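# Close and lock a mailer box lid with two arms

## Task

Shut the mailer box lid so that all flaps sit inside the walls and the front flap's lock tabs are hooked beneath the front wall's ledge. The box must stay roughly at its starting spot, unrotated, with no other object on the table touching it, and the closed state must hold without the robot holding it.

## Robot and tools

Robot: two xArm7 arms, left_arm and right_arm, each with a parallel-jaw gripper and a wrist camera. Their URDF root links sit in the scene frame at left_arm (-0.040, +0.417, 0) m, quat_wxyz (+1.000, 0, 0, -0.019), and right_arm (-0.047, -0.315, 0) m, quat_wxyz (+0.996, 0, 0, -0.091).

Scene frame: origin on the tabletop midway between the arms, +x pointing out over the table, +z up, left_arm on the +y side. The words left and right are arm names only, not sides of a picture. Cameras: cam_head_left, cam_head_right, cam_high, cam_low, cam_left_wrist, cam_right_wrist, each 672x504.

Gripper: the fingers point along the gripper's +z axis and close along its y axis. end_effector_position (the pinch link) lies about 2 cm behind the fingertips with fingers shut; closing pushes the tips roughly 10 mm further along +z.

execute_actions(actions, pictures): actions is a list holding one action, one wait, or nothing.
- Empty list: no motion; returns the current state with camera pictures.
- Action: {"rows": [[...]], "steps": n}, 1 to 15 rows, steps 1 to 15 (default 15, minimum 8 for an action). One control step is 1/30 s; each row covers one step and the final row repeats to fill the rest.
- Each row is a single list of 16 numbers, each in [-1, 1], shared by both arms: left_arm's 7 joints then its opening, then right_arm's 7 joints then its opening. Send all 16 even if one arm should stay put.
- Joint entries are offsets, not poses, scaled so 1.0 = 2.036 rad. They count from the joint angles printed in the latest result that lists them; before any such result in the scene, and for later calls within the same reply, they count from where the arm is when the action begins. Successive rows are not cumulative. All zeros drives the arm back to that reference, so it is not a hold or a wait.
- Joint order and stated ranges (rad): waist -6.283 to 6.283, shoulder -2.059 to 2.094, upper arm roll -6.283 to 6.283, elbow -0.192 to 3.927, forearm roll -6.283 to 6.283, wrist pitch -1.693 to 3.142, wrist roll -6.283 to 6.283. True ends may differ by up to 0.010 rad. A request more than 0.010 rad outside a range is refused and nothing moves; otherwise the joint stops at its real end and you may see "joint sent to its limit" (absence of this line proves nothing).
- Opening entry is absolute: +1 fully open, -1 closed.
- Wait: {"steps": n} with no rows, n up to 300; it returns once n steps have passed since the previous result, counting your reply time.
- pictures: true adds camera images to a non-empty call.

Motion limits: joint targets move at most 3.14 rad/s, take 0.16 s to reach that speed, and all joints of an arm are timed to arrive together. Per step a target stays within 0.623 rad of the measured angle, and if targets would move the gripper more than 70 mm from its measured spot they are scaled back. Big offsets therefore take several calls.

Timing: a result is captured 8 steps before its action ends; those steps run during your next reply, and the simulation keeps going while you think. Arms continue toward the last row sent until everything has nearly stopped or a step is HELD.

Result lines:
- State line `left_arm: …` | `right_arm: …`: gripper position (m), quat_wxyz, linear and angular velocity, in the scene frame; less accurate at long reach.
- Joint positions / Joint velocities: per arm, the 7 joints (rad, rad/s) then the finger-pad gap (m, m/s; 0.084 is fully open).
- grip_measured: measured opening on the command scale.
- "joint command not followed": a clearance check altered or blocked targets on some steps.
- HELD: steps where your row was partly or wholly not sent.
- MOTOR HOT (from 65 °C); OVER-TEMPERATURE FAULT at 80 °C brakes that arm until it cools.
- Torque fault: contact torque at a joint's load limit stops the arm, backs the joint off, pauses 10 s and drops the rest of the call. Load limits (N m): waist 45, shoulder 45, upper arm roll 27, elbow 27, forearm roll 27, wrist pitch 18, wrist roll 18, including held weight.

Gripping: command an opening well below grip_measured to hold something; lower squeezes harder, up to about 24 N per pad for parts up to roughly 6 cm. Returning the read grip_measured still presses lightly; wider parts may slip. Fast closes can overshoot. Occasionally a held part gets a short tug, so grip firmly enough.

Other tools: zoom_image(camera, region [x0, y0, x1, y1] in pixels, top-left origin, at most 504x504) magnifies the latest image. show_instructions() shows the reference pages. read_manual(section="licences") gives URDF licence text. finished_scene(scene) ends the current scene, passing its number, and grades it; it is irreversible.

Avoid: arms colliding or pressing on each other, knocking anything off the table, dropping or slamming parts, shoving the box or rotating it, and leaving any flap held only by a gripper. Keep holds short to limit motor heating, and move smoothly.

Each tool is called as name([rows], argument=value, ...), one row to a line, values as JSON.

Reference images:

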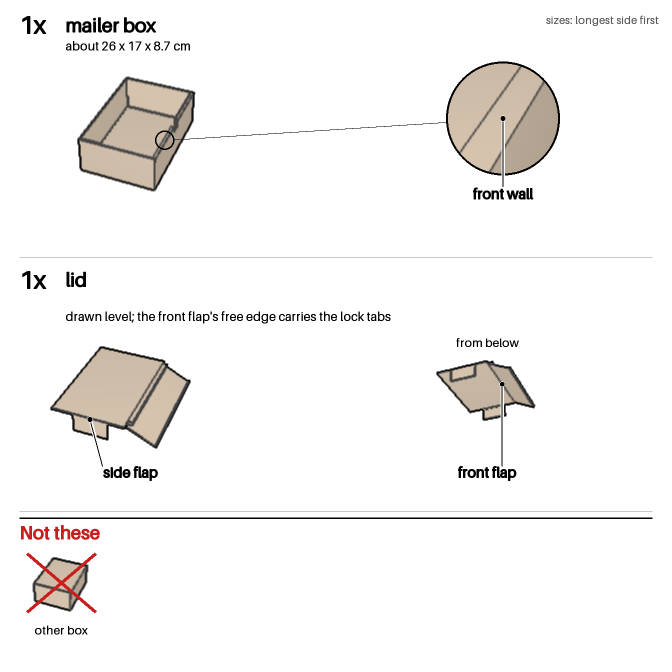

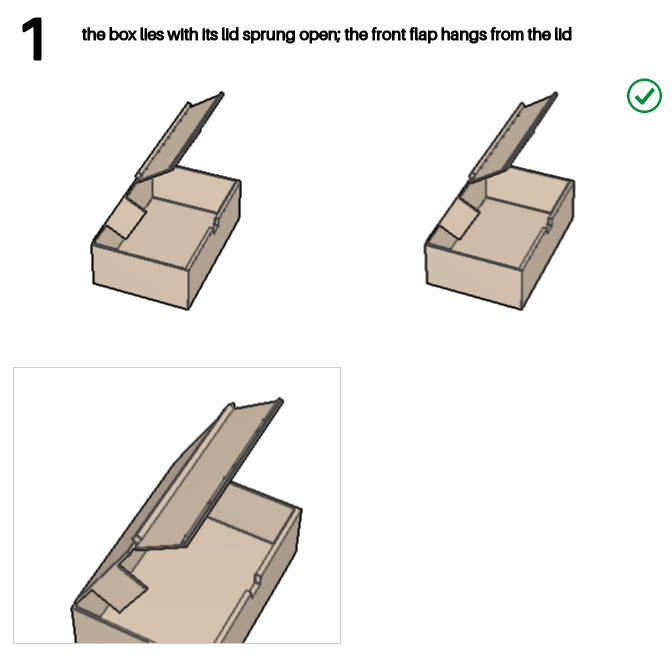

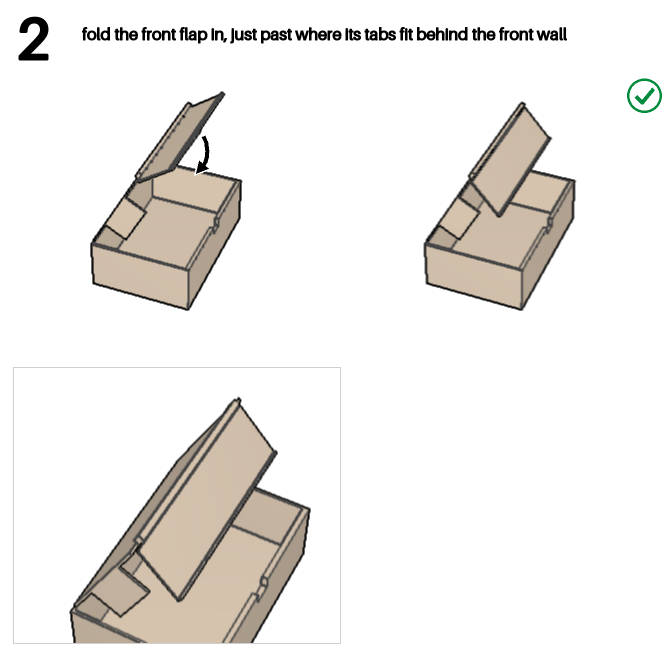

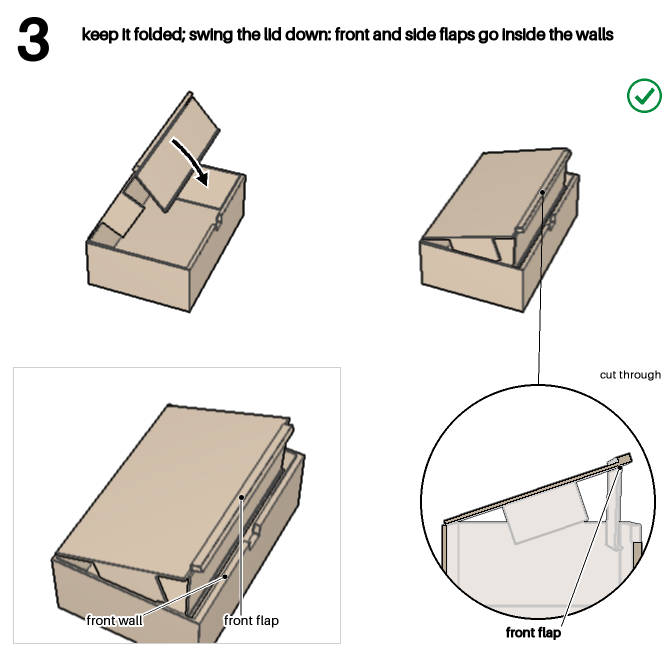

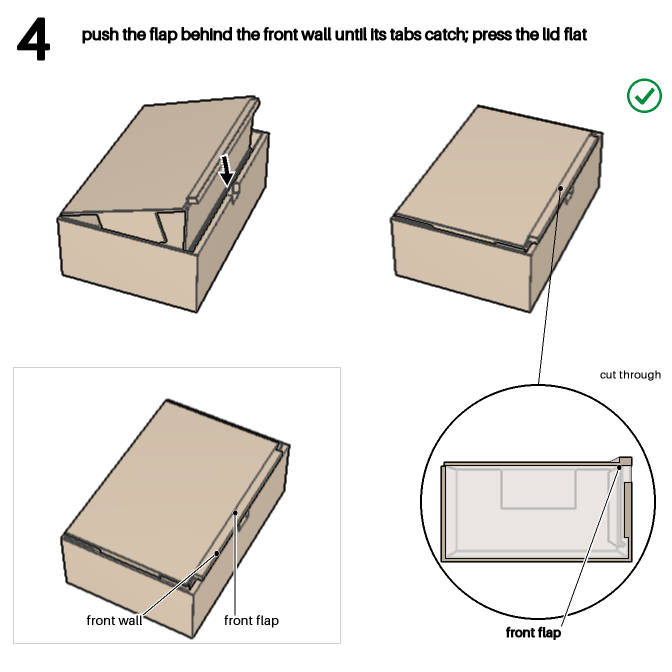

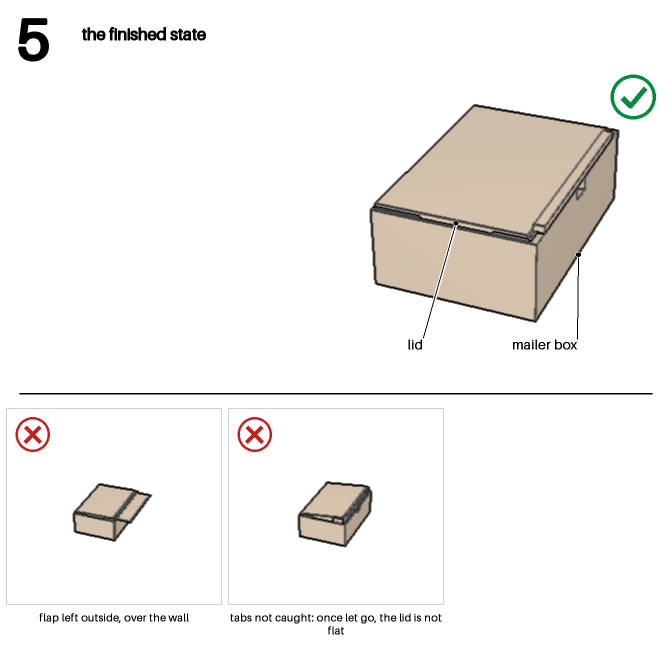

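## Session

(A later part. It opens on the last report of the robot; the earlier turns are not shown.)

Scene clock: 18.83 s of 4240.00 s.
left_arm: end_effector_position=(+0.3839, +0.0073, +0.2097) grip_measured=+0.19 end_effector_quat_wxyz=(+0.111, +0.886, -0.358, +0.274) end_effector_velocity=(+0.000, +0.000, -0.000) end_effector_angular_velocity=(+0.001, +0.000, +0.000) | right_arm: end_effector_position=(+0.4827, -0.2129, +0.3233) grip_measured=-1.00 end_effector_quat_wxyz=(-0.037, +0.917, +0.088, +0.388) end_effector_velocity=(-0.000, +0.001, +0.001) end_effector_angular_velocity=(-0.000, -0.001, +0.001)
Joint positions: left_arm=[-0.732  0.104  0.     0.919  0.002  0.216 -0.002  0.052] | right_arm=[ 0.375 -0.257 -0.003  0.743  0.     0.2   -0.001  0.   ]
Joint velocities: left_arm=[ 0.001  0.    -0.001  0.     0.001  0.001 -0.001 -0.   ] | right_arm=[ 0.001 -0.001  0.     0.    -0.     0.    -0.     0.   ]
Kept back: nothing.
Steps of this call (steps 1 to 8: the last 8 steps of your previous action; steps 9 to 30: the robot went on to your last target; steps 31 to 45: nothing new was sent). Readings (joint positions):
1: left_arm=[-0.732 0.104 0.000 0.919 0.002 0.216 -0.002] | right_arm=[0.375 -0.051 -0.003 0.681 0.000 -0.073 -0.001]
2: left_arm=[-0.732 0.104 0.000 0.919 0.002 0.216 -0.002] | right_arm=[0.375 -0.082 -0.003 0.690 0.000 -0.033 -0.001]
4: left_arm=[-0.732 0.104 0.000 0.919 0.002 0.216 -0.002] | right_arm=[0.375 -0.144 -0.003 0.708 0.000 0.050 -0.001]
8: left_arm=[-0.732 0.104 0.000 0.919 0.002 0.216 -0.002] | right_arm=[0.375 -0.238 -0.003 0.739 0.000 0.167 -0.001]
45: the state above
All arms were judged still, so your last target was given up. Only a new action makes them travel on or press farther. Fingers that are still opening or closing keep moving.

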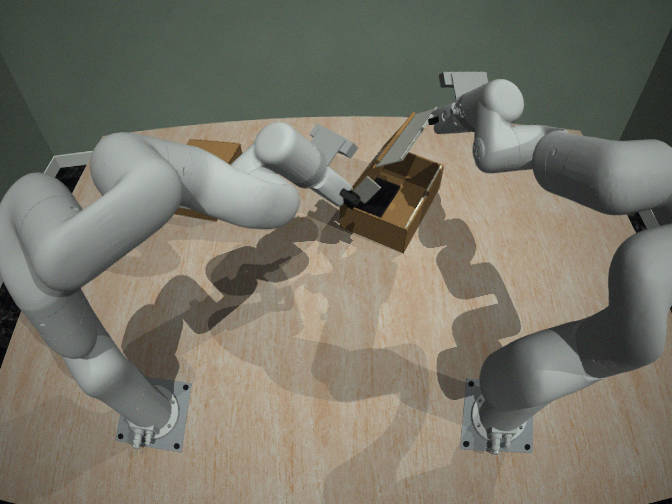

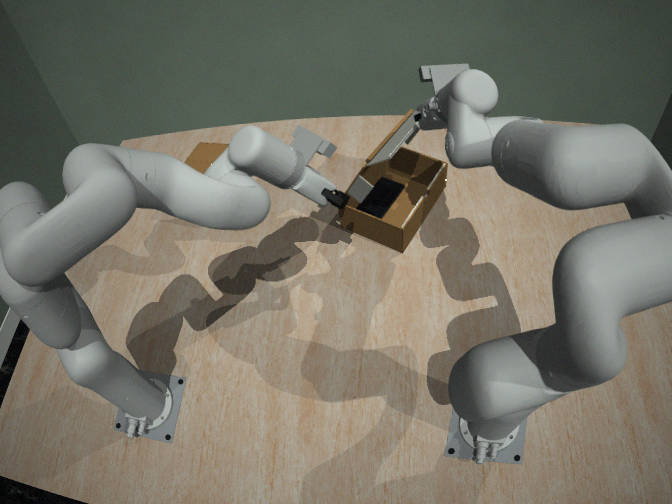

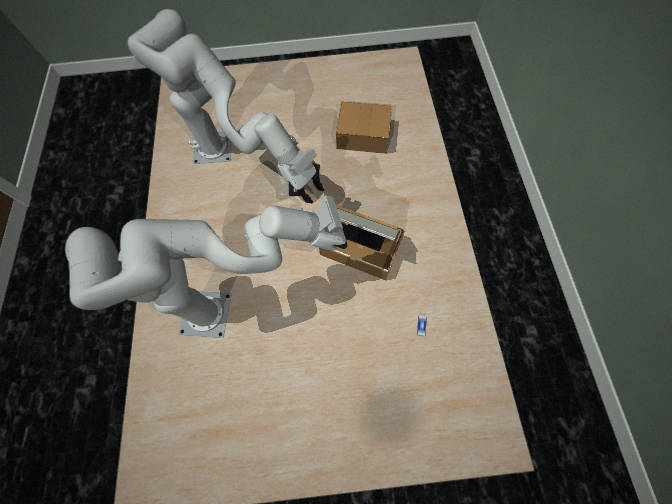

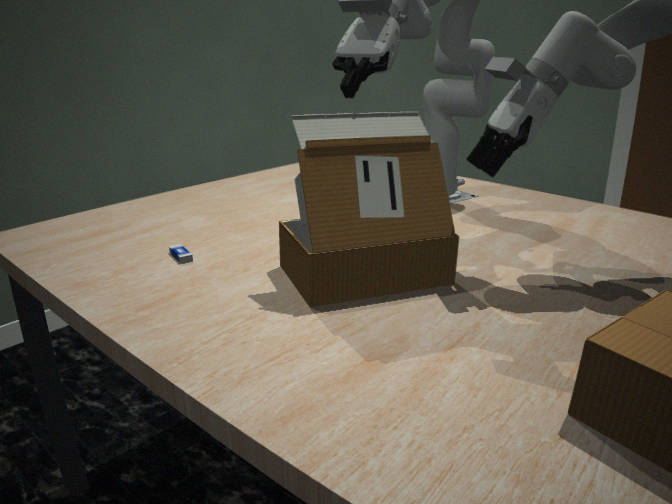

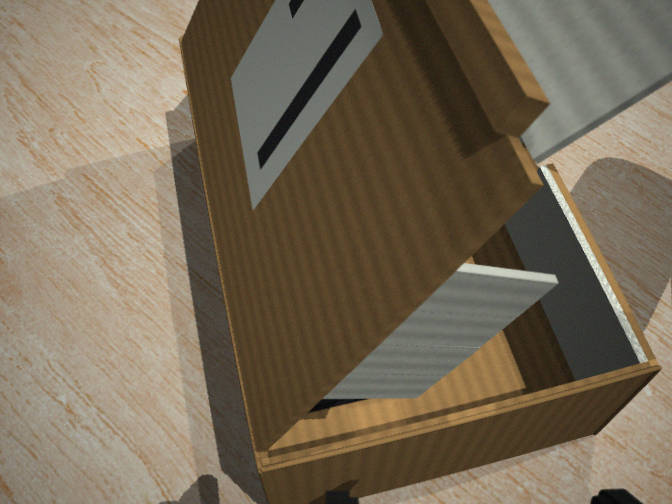

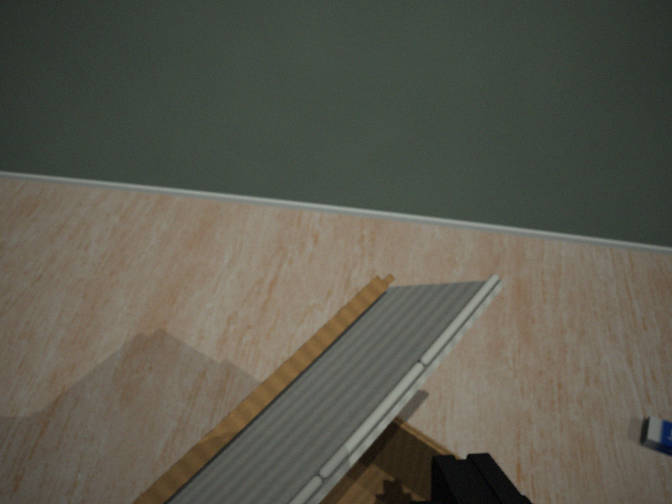

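execute_actions([
  {"rows":[[-0.01,0.05,0,0.07,0,0.02,0,0.2,0,0,0,0,0,0,0,-1],[-0.01,0.05,0,0.07,0,0.02,0,0.2,0,0,0,0,0,0,0,-1],[-0.01,0.05,0,0.07,0,0.02,0,0.2,0,0,0,0,0,0,0,-1],[-0.01,0.05,0,0.07,0,0.02,0,0.2,0,0,0,0,0,0,0,-1],[-0.01,0.05,0,0.07,0,0.02,0,0.2,0,0,0,0,0,0,0,-1],[-0.01,0.05,0,0.07,0,0.02,0,0.2,0,0,0,0,0,0,0,-1],[-0.01,0.05,0,0.07,0,0.02,0,0.2,0,0,0,0,0,0,0,-1],[-0.01,0.08,0,0.105,0,0.03,0,0.2,0,0,0,0,0,0,0,-1],[-0.01,0.08,0,0.105,0,0.03,0,0.2,0,0,0,0,0,0,0,-1],[-0.01,0.08,0,0.105,0,0.03,0,0.2,0,0,0,0,0,0,0,-1],[-0.01,0.08,0,0.105,0,0.03,0,0.2,0,0,0,0,0,0,0,-1],[-0.01,0.104,0,0.142,0,0.038,0,0.2,0,0,0,0,0,0,0,-1]]},
])

execute_actions([
  {"steps":25},
], pictures=true)

Scene clock: 21.00 s of 4240.00 s.
left_arm: end_effector_position=(+0.3979, -0.0223, +0.2122) grip_measured=+0.19 end_effector_quat_wxyz=(+0.113, +0.882, -0.366, +0.273) end_effector_velocity=(+0.017, -0.094, -0.011) end_effector_angular_velocity=(+0.016, +0.021, -0.087) | right_arm: end_effector_position=(+0.4827, -0.2129, +0.3233) grip_measured=-1.00 end_effector_quat_wxyz=(-0.037, +0.917, +0.088, +0.388) end_effector_velocity=(+0.000, -0.000, +0.000) end_effector_angular_velocity=(+0.000, -0.000, -0.001)
Joint positions: left_arm=[-0.749  0.191 -0.001  1.041  0.002  0.25  -0.002  0.052] | right_arm=[ 0.375 -0.257 -0.003  0.743  0.     0.2   -0.001  0.   ]
Joint velocities: left_arm=[-0.063  0.255 -0.024  0.327  0.001  0.098 -0.     0.   ] | right_arm=[-0.001 -0.    -0.     0.    -0.     0.     0.     0.   ]
Steps of this call (steps 1 to 58: nothing new was sent; steps 59 to 65: the first 7 steps of this action). Readings (joint positions):
59: left_arm=[-0.732 0.104 0.000 0.920 0.002 0.217 -0.002] | right_arm=[0.375 -0.257 -0.003 0.743 0.000 0.200 -0.001]
60: left_arm=[-0.733 0.108 0.000 0.926 0.002 0.219 -0.003] | right_arm=[0.375 -0.257 -0.003 0.743 0.000 0.200 -0.001]
62: left_arm=[-0.739 0.142 0.001 0.974 0.002 0.233 -0.003] | right_arm=[0.375 -0.257 -0.003 0.743 0.000 0.200 -0.001]
65: the state above

Scene clock: 21.83 s of 4240.00 s.
left_arm: end_effector_position=(+0.4256, -0.0517, +0.2099) grip_measured=+0.19 end_effector_quat_wxyz=(+0.113, +0.882, -0.367, +0.272) end_effector_velocity=(+0.001, +0.001, -0.000) end_effector_angular_velocity=(-0.000, +0.000, +0.002) | right_arm: end_effector_position=(+0.4827, -0.2129, +0.3233) grip_measured=-1.00 end_effector_quat_wxyz=(-0.037, +0.917, +0.088, +0.388) end_effector_velocity=(+0.000, -0.001, +0.000) end_effector_angular_velocity=(-0.001, -0.001, -0.000)
Joint positions: left_arm=[-0.752  0.315  0.     1.208  0.002  0.294 -0.002  0.052] | right_arm=[ 0.375 -0.257 -0.003  0.743  0.     0.2   -0.001  0.   ]
Joint velocities: left_arm=[ 0.001  0.001  0.001  0.001 -0.     0.    -0.    -0.   ] | right_arm=[-0.001 -0.001  0.    -0.    -0.     0.    -0.001  0.   ]
Kept back: nothing.
Steps of this call (steps 1 to 8: the last 8 steps of your previous action; steps 9 to 25: the robot went on to your last target). Readings (joint positions):
1: left_arm=[-0.751 0.198 -0.001 1.050 0.002 0.253 -0.002] | right_arm=[0.375 -0.257 -0.003 0.743 0.000 0.200 -0.001]
2: left_arm=[-0.752 0.206 -0.001 1.060 0.002 0.257 -0.002] | right_arm=[0.375 -0.257 -0.003 0.743 0.000 0.200 -0.001]
4: left_arm=[-0.752 0.234 -0.000 1.095 0.002 0.266 -0.002] | right_arm=[0.375 -0.257 -0.003 0.743 0.000 0.200 -0.001]
8: left_arm=[-0.752 0.287 0.001 1.164 0.002 0.284 -0.003] | right_arm=[0.375 -0.257 -0.003 0.743 0.000 0.200 -0.001]
25: the state above

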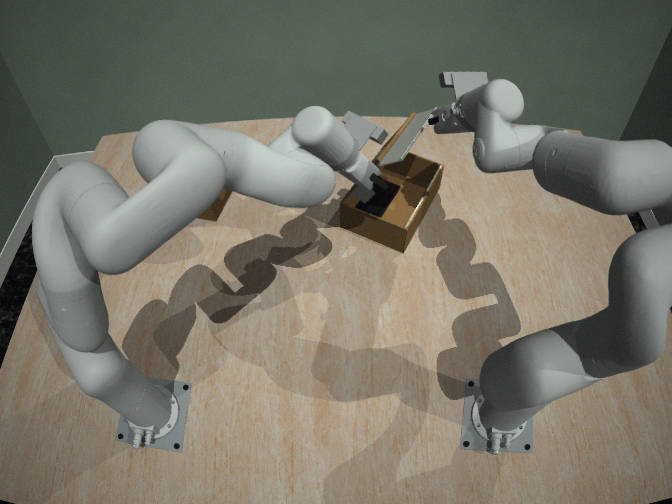

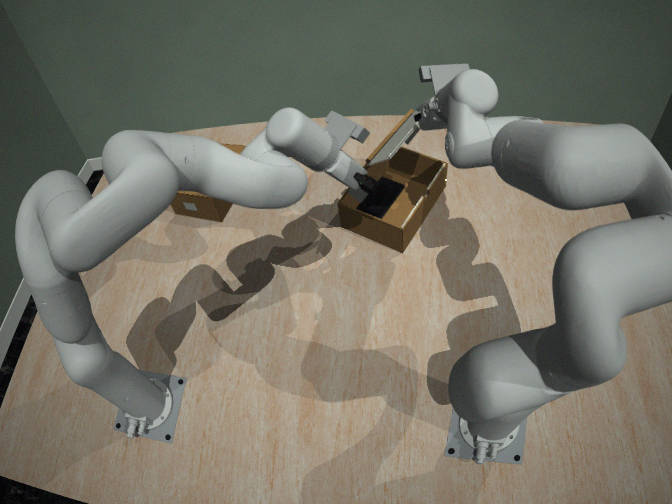

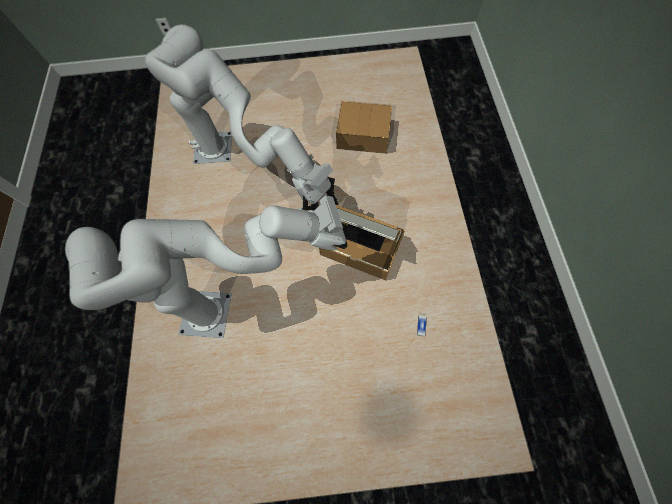

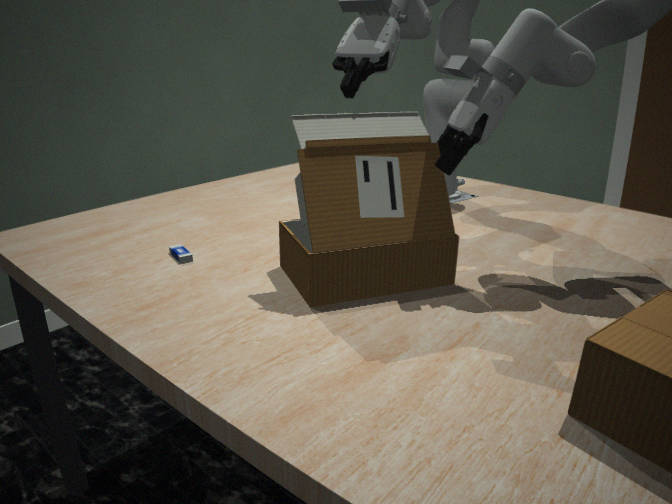

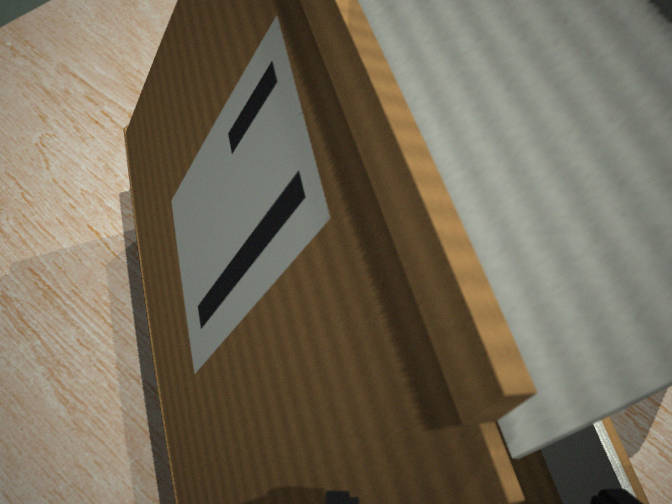

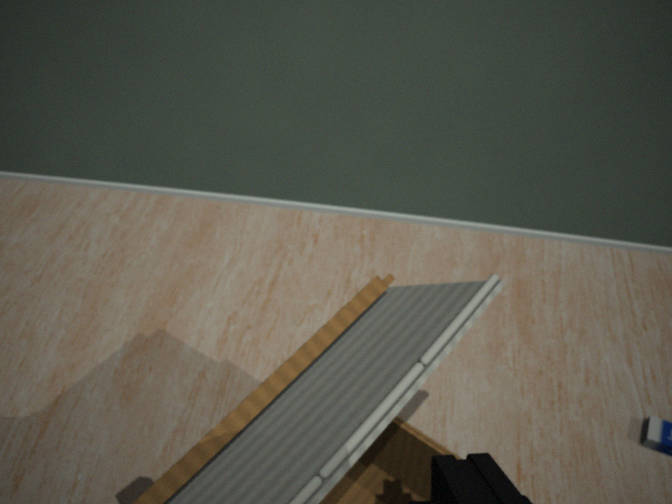

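execute_actions([
  {"rows":[[0.006,0.025,0,0.012,0,-0.013,0,0.2,0,0,0,0,0,0,0,-1],[0.006,0.025,0,0.012,0,-0.013,0,0.2,0,0,0,0,0,0,0,-1],[0.006,0.025,0,0.012,0,-0.013,0,0.2,0,0,0,0,0,0,0,-1],[0.006,0.025,0,0.012,0,-0.013,0,0.2,0,0,0,0,0,0,0,-1],[0.006,0.025,0,0.012,0,-0.013,0,0.2,0,0,0,0,0,0,0,-1],[0.011,0.05,0,0.025,0,-0.026,0,0.2,0,0,0,0,0,0,0,-1],[0.011,0.05,0,0.025,0,-0.026,0,0.2,0,0,0,0,0,0,0,-1],[0.011,0.05,0,0.025,0,-0.026,0,0.2,0,0,0,0,0,0,0,-1],[0.011,0.05,0,0.025,0,-0.026,0,0.2,0,0,0,0,0,0,0,-1],[0.011,0.05,0,0.025,0,-0.026,0,0.2,0,0,0,0,0,0,0,-1],[0.011,0.05,0,0.025,0,-0.026,0,0.2,0,0,0,0,0,0,0,-1],[0.011,0.05,0,0.025,0,-0.026,0,0,0,0,0,0,0,0,0,-1],[0.011,0.05,0,0.025,0,-0.026,0,-0.2,0,0,0,0,0,0,0,-1],[0.011,0.05,0,0.025,0,-0.026,0,-0.4,0,0,0,0,0,0,0,-1]]},
])

execute_actions([
  {"steps":25},
], pictures=true)

Scene clock: 22.97 s of 4240.00 s.
left_arm: end_effector_position=(+0.4377, -0.0517, +0.1930) grip_measured=+0.19 end_effector_quat_wxyz=(+0.111, +0.885, -0.361, +0.272) end_effector_velocity=(+0.075, -0.034, -0.064) end_effector_angular_velocity=(-0.067, -0.058, +0.042) | right_arm: end_effector_position=(+0.4827, -0.2129, +0.3233) grip_measured=-1.00 end_effector_quat_wxyz=(-0.037, +0.917, +0.088, +0.388) end_effector_velocity=(-0.001, -0.000, -0.001) end_effector_angular_velocity=(-0.000, +0.004, -0.000)
Joint positions: left_arm=[-0.74   0.367  0.001  1.232  0.002  0.267 -0.003  0.052] | right_arm=[ 0.375 -0.257 -0.003  0.743  0.     0.2   -0.001  0.   ]
Joint velocities: left_arm=[ 0.064  0.315 -0.022  0.208  0.002 -0.195 -0.     0.001] | right_arm=[-0.    -0.     0.    -0.     0.     0.004  0.     0.   ]
Steps of this call (steps 1 to 15: the robot went on to your last target; steps 16 to 27: nothing new was sent; steps 28 to 34: the first 7 steps of this action). Readings (joint positions):
28: left_arm=[-0.752 0.316 0.000 1.209 0.002 0.293 -0.002] | right_arm=[0.375 -0.257 -0.003 0.743 0.000 0.200 -0.001]
29: left_arm=[-0.751 0.320 -0.000 1.212 0.002 0.290 -0.002] | right_arm=[0.375 -0.257 -0.003 0.743 0.000 0.200 -0.001]
31: left_arm=[-0.746 0.341 -0.001 1.223 0.002 0.279 -0.002] | right_arm=[0.375 -0.257 -0.003 0.743 0.000 0.200 -0.001]
34: the state above

Scene clock: 23.80 s of 4240.00 s.
left_arm: end_effector_position=(+0.4489, -0.0536, +0.1788) grip_measured=-0.42 end_effector_quat_wxyz=(+0.111, +0.886, -0.357, +0.274) end_effector_velocity=(+0.001, +0.001, -0.000) end_effector_angular_velocity=(-0.000, +0.000, +0.002) | right_arm: end_effector_position=(+0.4827, -0.2129, +0.3233) grip_measured=-1.00 end_effector_quat_wxyz=(-0.037, +0.917, +0.088, +0.388) end_effector_velocity=(-0.000, -0.000, -0.001) end_effector_angular_velocity=(-0.001, +0.001, +0.000)
Joint positions: left_arm=[-0.73   0.417  0.     1.259  0.002  0.241 -0.003  0.026] | right_arm=[ 0.375 -0.257 -0.003  0.743  0.     0.2   -0.001  0.   ]
Joint velocities: left_arm=[ 0.001  0.     0.     0.     0.001 -0.    -0.001 -0.   ] | right_arm=[-0.     0.001  0.    -0.001 -0.    -0.    -0.     0.   ]
Kept back: nothing.
Steps of this call (steps 1 to 8: the last 8 steps of your previous action; steps 9 to 25: the robot went on to your last target). Readings (joint positions):
1: left_arm=[-0.738 0.379 -0.000 1.239 0.002 0.260 -0.002] | right_arm=[0.375 -0.257 -0.003 0.743 0.000 0.200 -0.001]
2: left_arm=[-0.735 0.391 -0.000 1.246 0.002 0.254 -0.002] | right_arm=[0.375 -0.257 -0.003 0.743 0.000 0.200 -0.001]
4: left_arm=[-0.732 0.408 0.000 1.253 0.002 0.247 -0.002] | right_arm=[0.375 -0.257 -0.003 0.743 0.000 0.200 -0.001]
8: left_arm=[-0.730 0.415 0.000 1.259 0.002 0.241 -0.002] | right_arm=[0.375 -0.257 -0.003 0.743 0.000 0.200 -0.001]
25: the state above

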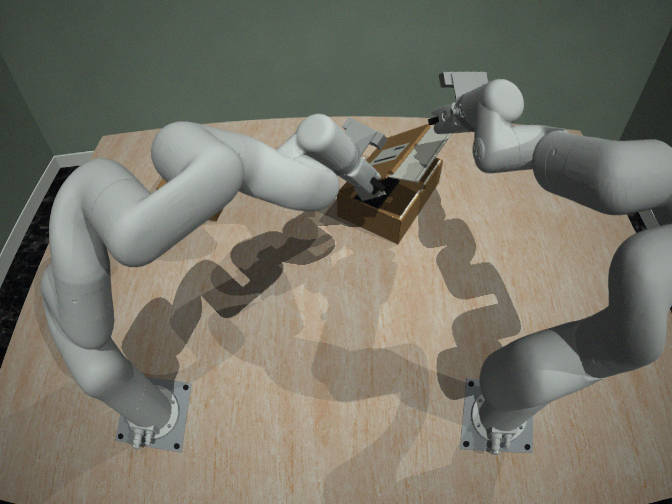

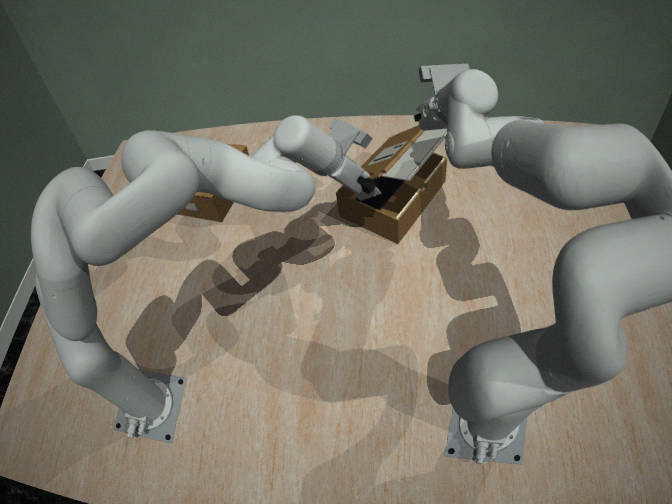

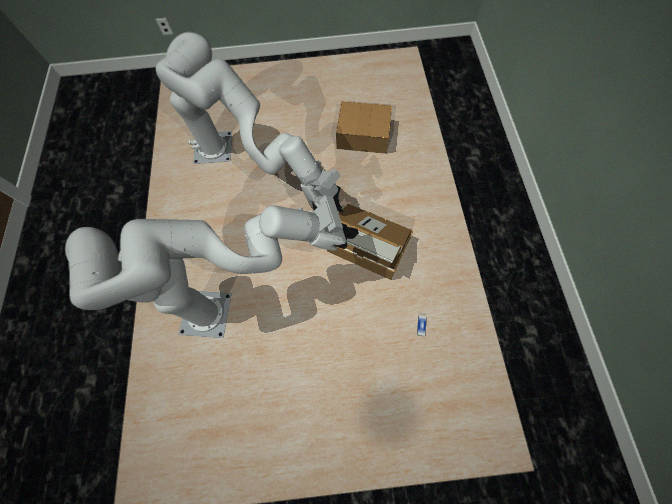

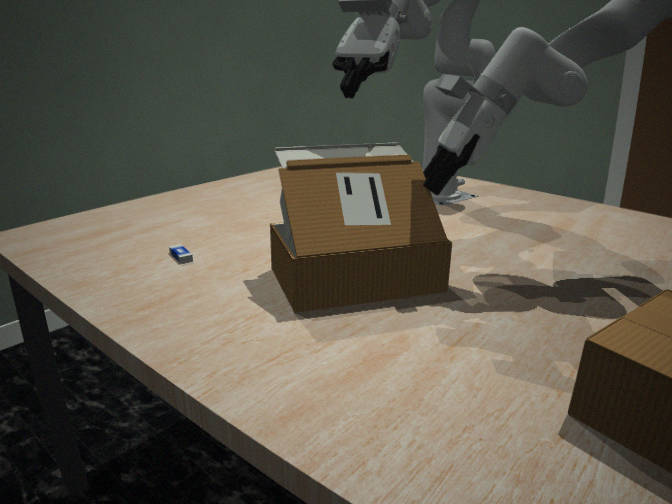

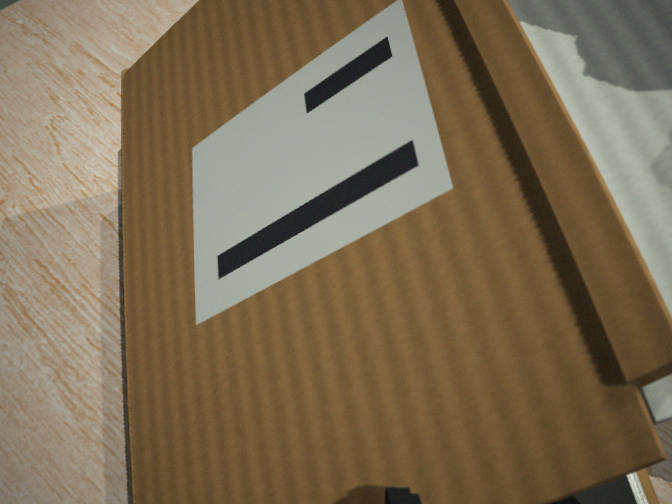

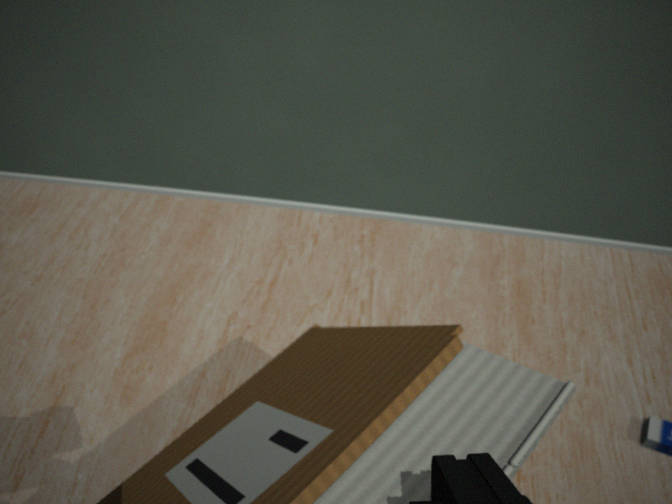

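execute_actions([
  {"rows":[[0,0,0,0,0,0,0,-0.4,0.015,0.078,0,-0.029,0,-0.107,0,-1]]},
])

execute_actions([
  {"rows":[[0,0,0,0,0,0,0,-0.4,0,0.03,0,-0.008,0,-0.038,0,-1],[0,0,0,0,0,0,0,-0.4,0,0.03,0,-0.008,0,-0.038,0,-1],[0,0,0,0,0,0,0,-0.4,0,0.03,0,-0.008,0,-0.038,0,-1],[0,0,0,0,0,0,0,-0.4,0,0.03,0,-0.008,0,-0.038,0,-1],[0,0,0,0,0,0,0,-0.4,0,0.03,0,-0.008,0,-0.038,0,-1],[0,0,0,0,0,0,0,-0.4,0,0.06,0,-0.016,0,-0.076,0,-1],[0,0,0,0,0,0,0,-0.4,0,0.06,0,-0.016,0,-0.076,0,-1],[0,0,0,0,0,0,0,-0.4,0,0.06,0,-0.016,0,-0.076,0,-1],[0,0,0,0,0,0,0,-0.4,0,0.06,0,-0.016,0,-0.076,0,-1],[0,0,0,0,0,0,0,-0.4,0,0.06,0,-0.016,0,-0.076,0,-1],[0,0,0,0,0,0,0,-0.4,0,0.09,0,-0.024,0,-0.114,0,-1]]},
])

execute_actions([
  {"steps":25},
], pictures=true)

Scene clock: 24.63 s of 4240.00 s.
left_arm: end_effector_position=(+0.4489, -0.0536, +0.1788) grip_measured=-0.42 end_effector_quat_wxyz=(+0.111, +0.886, -0.357, +0.275) end_effector_velocity=(-0.001, -0.001, +0.000) end_effector_angular_velocity=(+0.000, -0.001, -0.002) | right_arm: end_effector_position=(+0.4902, -0.1973, +0.2649) grip_measured=-1.00 end_effector_quat_wxyz=(-0.041, +0.918, +0.099, +0.383) end_effector_velocity=(-0.041, +0.073, -0.376) end_effector_angular_velocity=(-0.076, +0.309, +0.147)
Joint positions: left_arm=[-0.73   0.417  0.     1.259  0.002  0.241 -0.003  0.026] | right_arm=[ 0.399 -0.129 -0.003  0.693  0.     0.031 -0.001  0.   ]
Joint velocities: left_arm=[-0.001  0.    -0.     0.     0.001 -0.001  0.001 -0.   ] | right_arm=[ 0.113  0.623  0.032 -0.343 -0.003 -0.648 -0.001  0.   ]
Steps of this call (steps 1 to 15: the robot went on to your last target; steps 16 to 18: nothing new was sent; steps 19 to 25: the first 7 steps of this action). Readings (joint positions):
19: left_arm=[-0.730 0.417 0.000 1.259 0.002 0.241 -0.002] | right_arm=[0.375 -0.257 -0.003 0.743 0.000 0.199 -0.001]
20: left_arm=[-0.730 0.417 0.000 1.259 0.002 0.241 -0.002] | right_arm=[0.375 -0.253 -0.004 0.742 0.000 0.191 -0.001]
22: left_arm=[-0.730 0.417 0.000 1.259 0.002 0.241 -0.003] | right_arm=[0.383 -0.216 -0.005 0.732 0.000 0.133 -0.001]
25: the state above

Scene clock: 25.13 s of 4240.00 s.
left_arm: end_effector_position=(+0.4489, -0.0537, +0.1788) grip_measured=-0.42 end_effector_quat_wxyz=(+0.111, +0.886, -0.357, +0.275) end_effector_velocity=(-0.001, -0.002, +0.000) end_effector_angular_velocity=(-0.001, +0.001, -0.002) | right_arm: end_effector_position=(+0.4952, -0.1937, +0.2320) grip_measured=-1.00 end_effector_quat_wxyz=(-0.042, +0.915, +0.101, +0.388) end_effector_velocity=(+0.032, +0.006, -0.097) end_effector_angular_velocity=(+0.025, -0.121, -0.003)
Joint positions: left_arm=[-0.73   0.417  0.     1.259  0.002  0.241 -0.003  0.026] | right_arm=[ 0.405 -0.041 -0.004  0.669  0.    -0.092 -0.001  0.   ]
Joint velocities: left_arm=[-0.002  0.    -0.002  0.001 -0.001 -0.     0.    -0.   ] | right_arm=[-0.001  0.341 -0.001 -0.054 -0.    -0.519 -0.     0.   ]
Steps of this call (steps 1 to 8: the last 8 steps of your previous action; steps 9 to 15: the first 7 steps of this action, its rows measured from where the robot was after step 8). Readings (joint positions):
8: left_arm=[-0.730 0.417 0.000 1.259 0.002 0.241 -0.003] | right_arm=[0.405 -0.101 -0.004 0.686 0.000 -0.017 -0.001]
9: left_arm=[-0.730 0.417 0.000 1.259 0.002 0.241 -0.003] | right_arm=[0.405 -0.100 -0.004 0.686 0.000 -0.018 -0.001]
10: left_arm=[-0.730 0.417 0.000 1.259 0.002 0.241 -0.003] | right_arm=[0.405 -0.096 -0.004 0.685 0.000 -0.026 -0.001]
12: left_arm=[-0.730 0.417 0.000 1.259 0.002 0.241 -0.003] | right_arm=[0.405 -0.072 -0.004 0.680 0.000 -0.057 -0.001]
15: the state above

Scene clock: 25.97 s of 4240.00 s.
left_arm: end_effector_position=(+0.4489, -0.0537, +0.1788) grip_measured=-0.42 end_effector_quat_wxyz=(+0.111, +0.886, -0.357, +0.275) end_effector_velocity=(-0.001, -0.001, -0.000) end_effector_angular_velocity=(+0.001, +0.001, -0.003) | right_arm: end_effector_position=(+0.4960, -0.1936, +0.1847) grip_measured=-1.00 end_effector_quat_wxyz=(-0.042, +0.915, +0.101, +0.389) end_effector_velocity=(+0.000, -0.001, -0.000) end_effector_angular_velocity=(+0.000, +0.000, -0.002)
Joint positions: left_arm=[-0.73   0.417  0.     1.259  0.002  0.241 -0.003  0.026] | right_arm=[ 0.405  0.082 -0.004  0.638  0.    -0.249 -0.001  0.   ]
Joint velocities: left_arm=[-0.002  0.    -0.    -0.001 -0.     0.001  0.001  0.   ] | right_arm=[-0.001  0.001  0.    -0.     0.    -0.001  0.001  0.   ]
Kept back: nothing.
Steps of this call (steps 1 to 8: the last 8 steps of your previous action; steps 9 to 25: the robot went on to your last target). Readings (joint positions):
1: left_arm=[-0.730 0.417 0.000 1.259 0.002 0.241 -0.003] | right_arm=[0.405 -0.028 -0.004 0.667 0.000 -0.111 -0.001]
2: left_arm=[-0.730 0.417 0.000 1.259 0.002 0.241 -0.003] | right_arm=[0.405 -0.013 -0.004 0.664 0.000 -0.129 -0.001]
4: left_arm=[-0.730 0.417 0.000 1.259 0.002 0.241 -0.002] | right_arm=[0.405 0.010 -0.004 0.656 0.000 -0.154 -0.001]
8: left_arm=[-0.730 0.417 0.000 1.258 0.002 0.241 -0.002] | right_arm=[0.405 0.061 -0.004 0.644 0.000 -0.220 -0.001]
25: the state above

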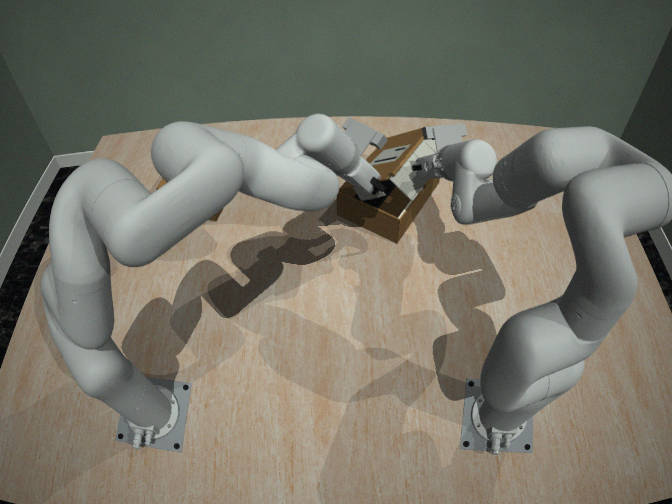

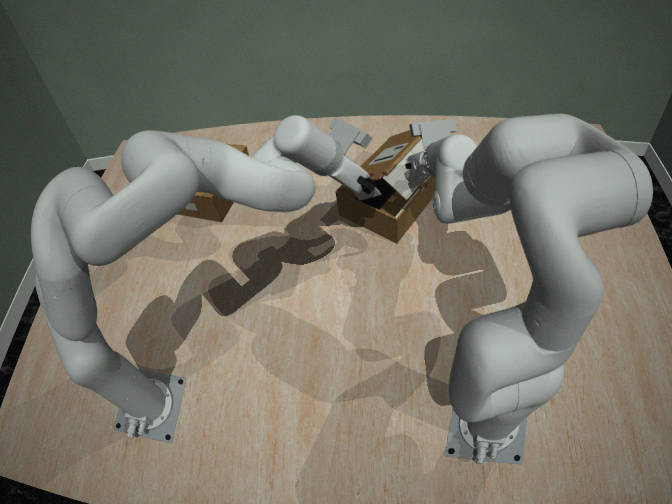

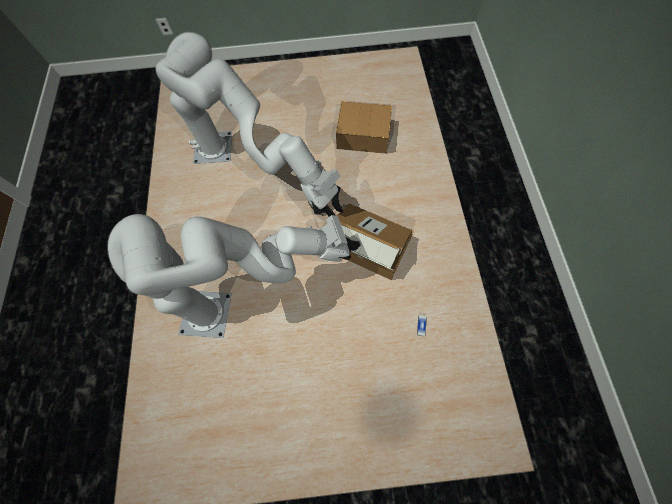

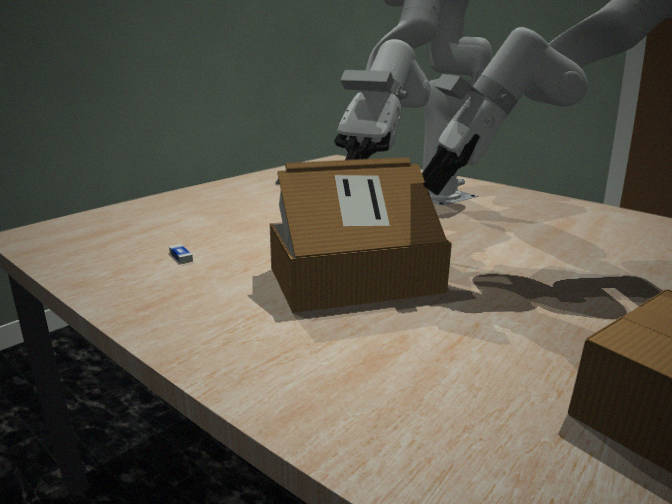

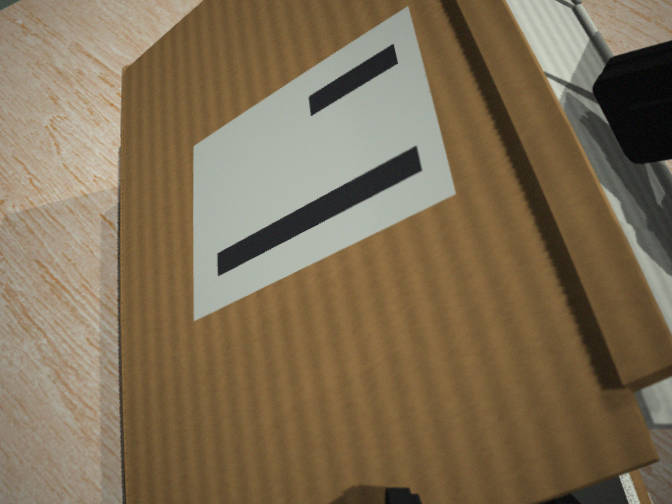

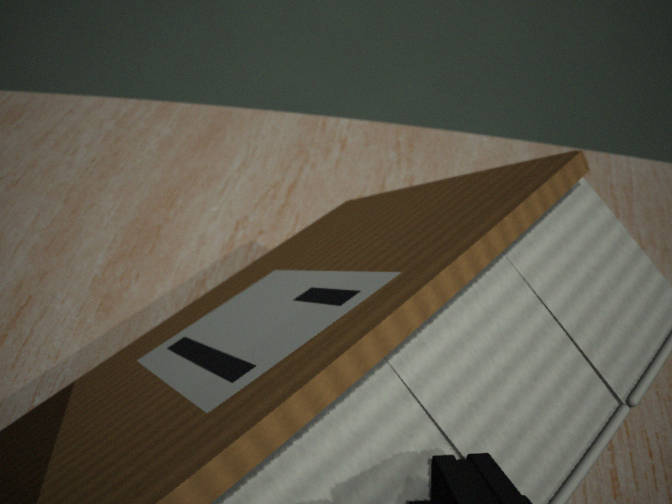

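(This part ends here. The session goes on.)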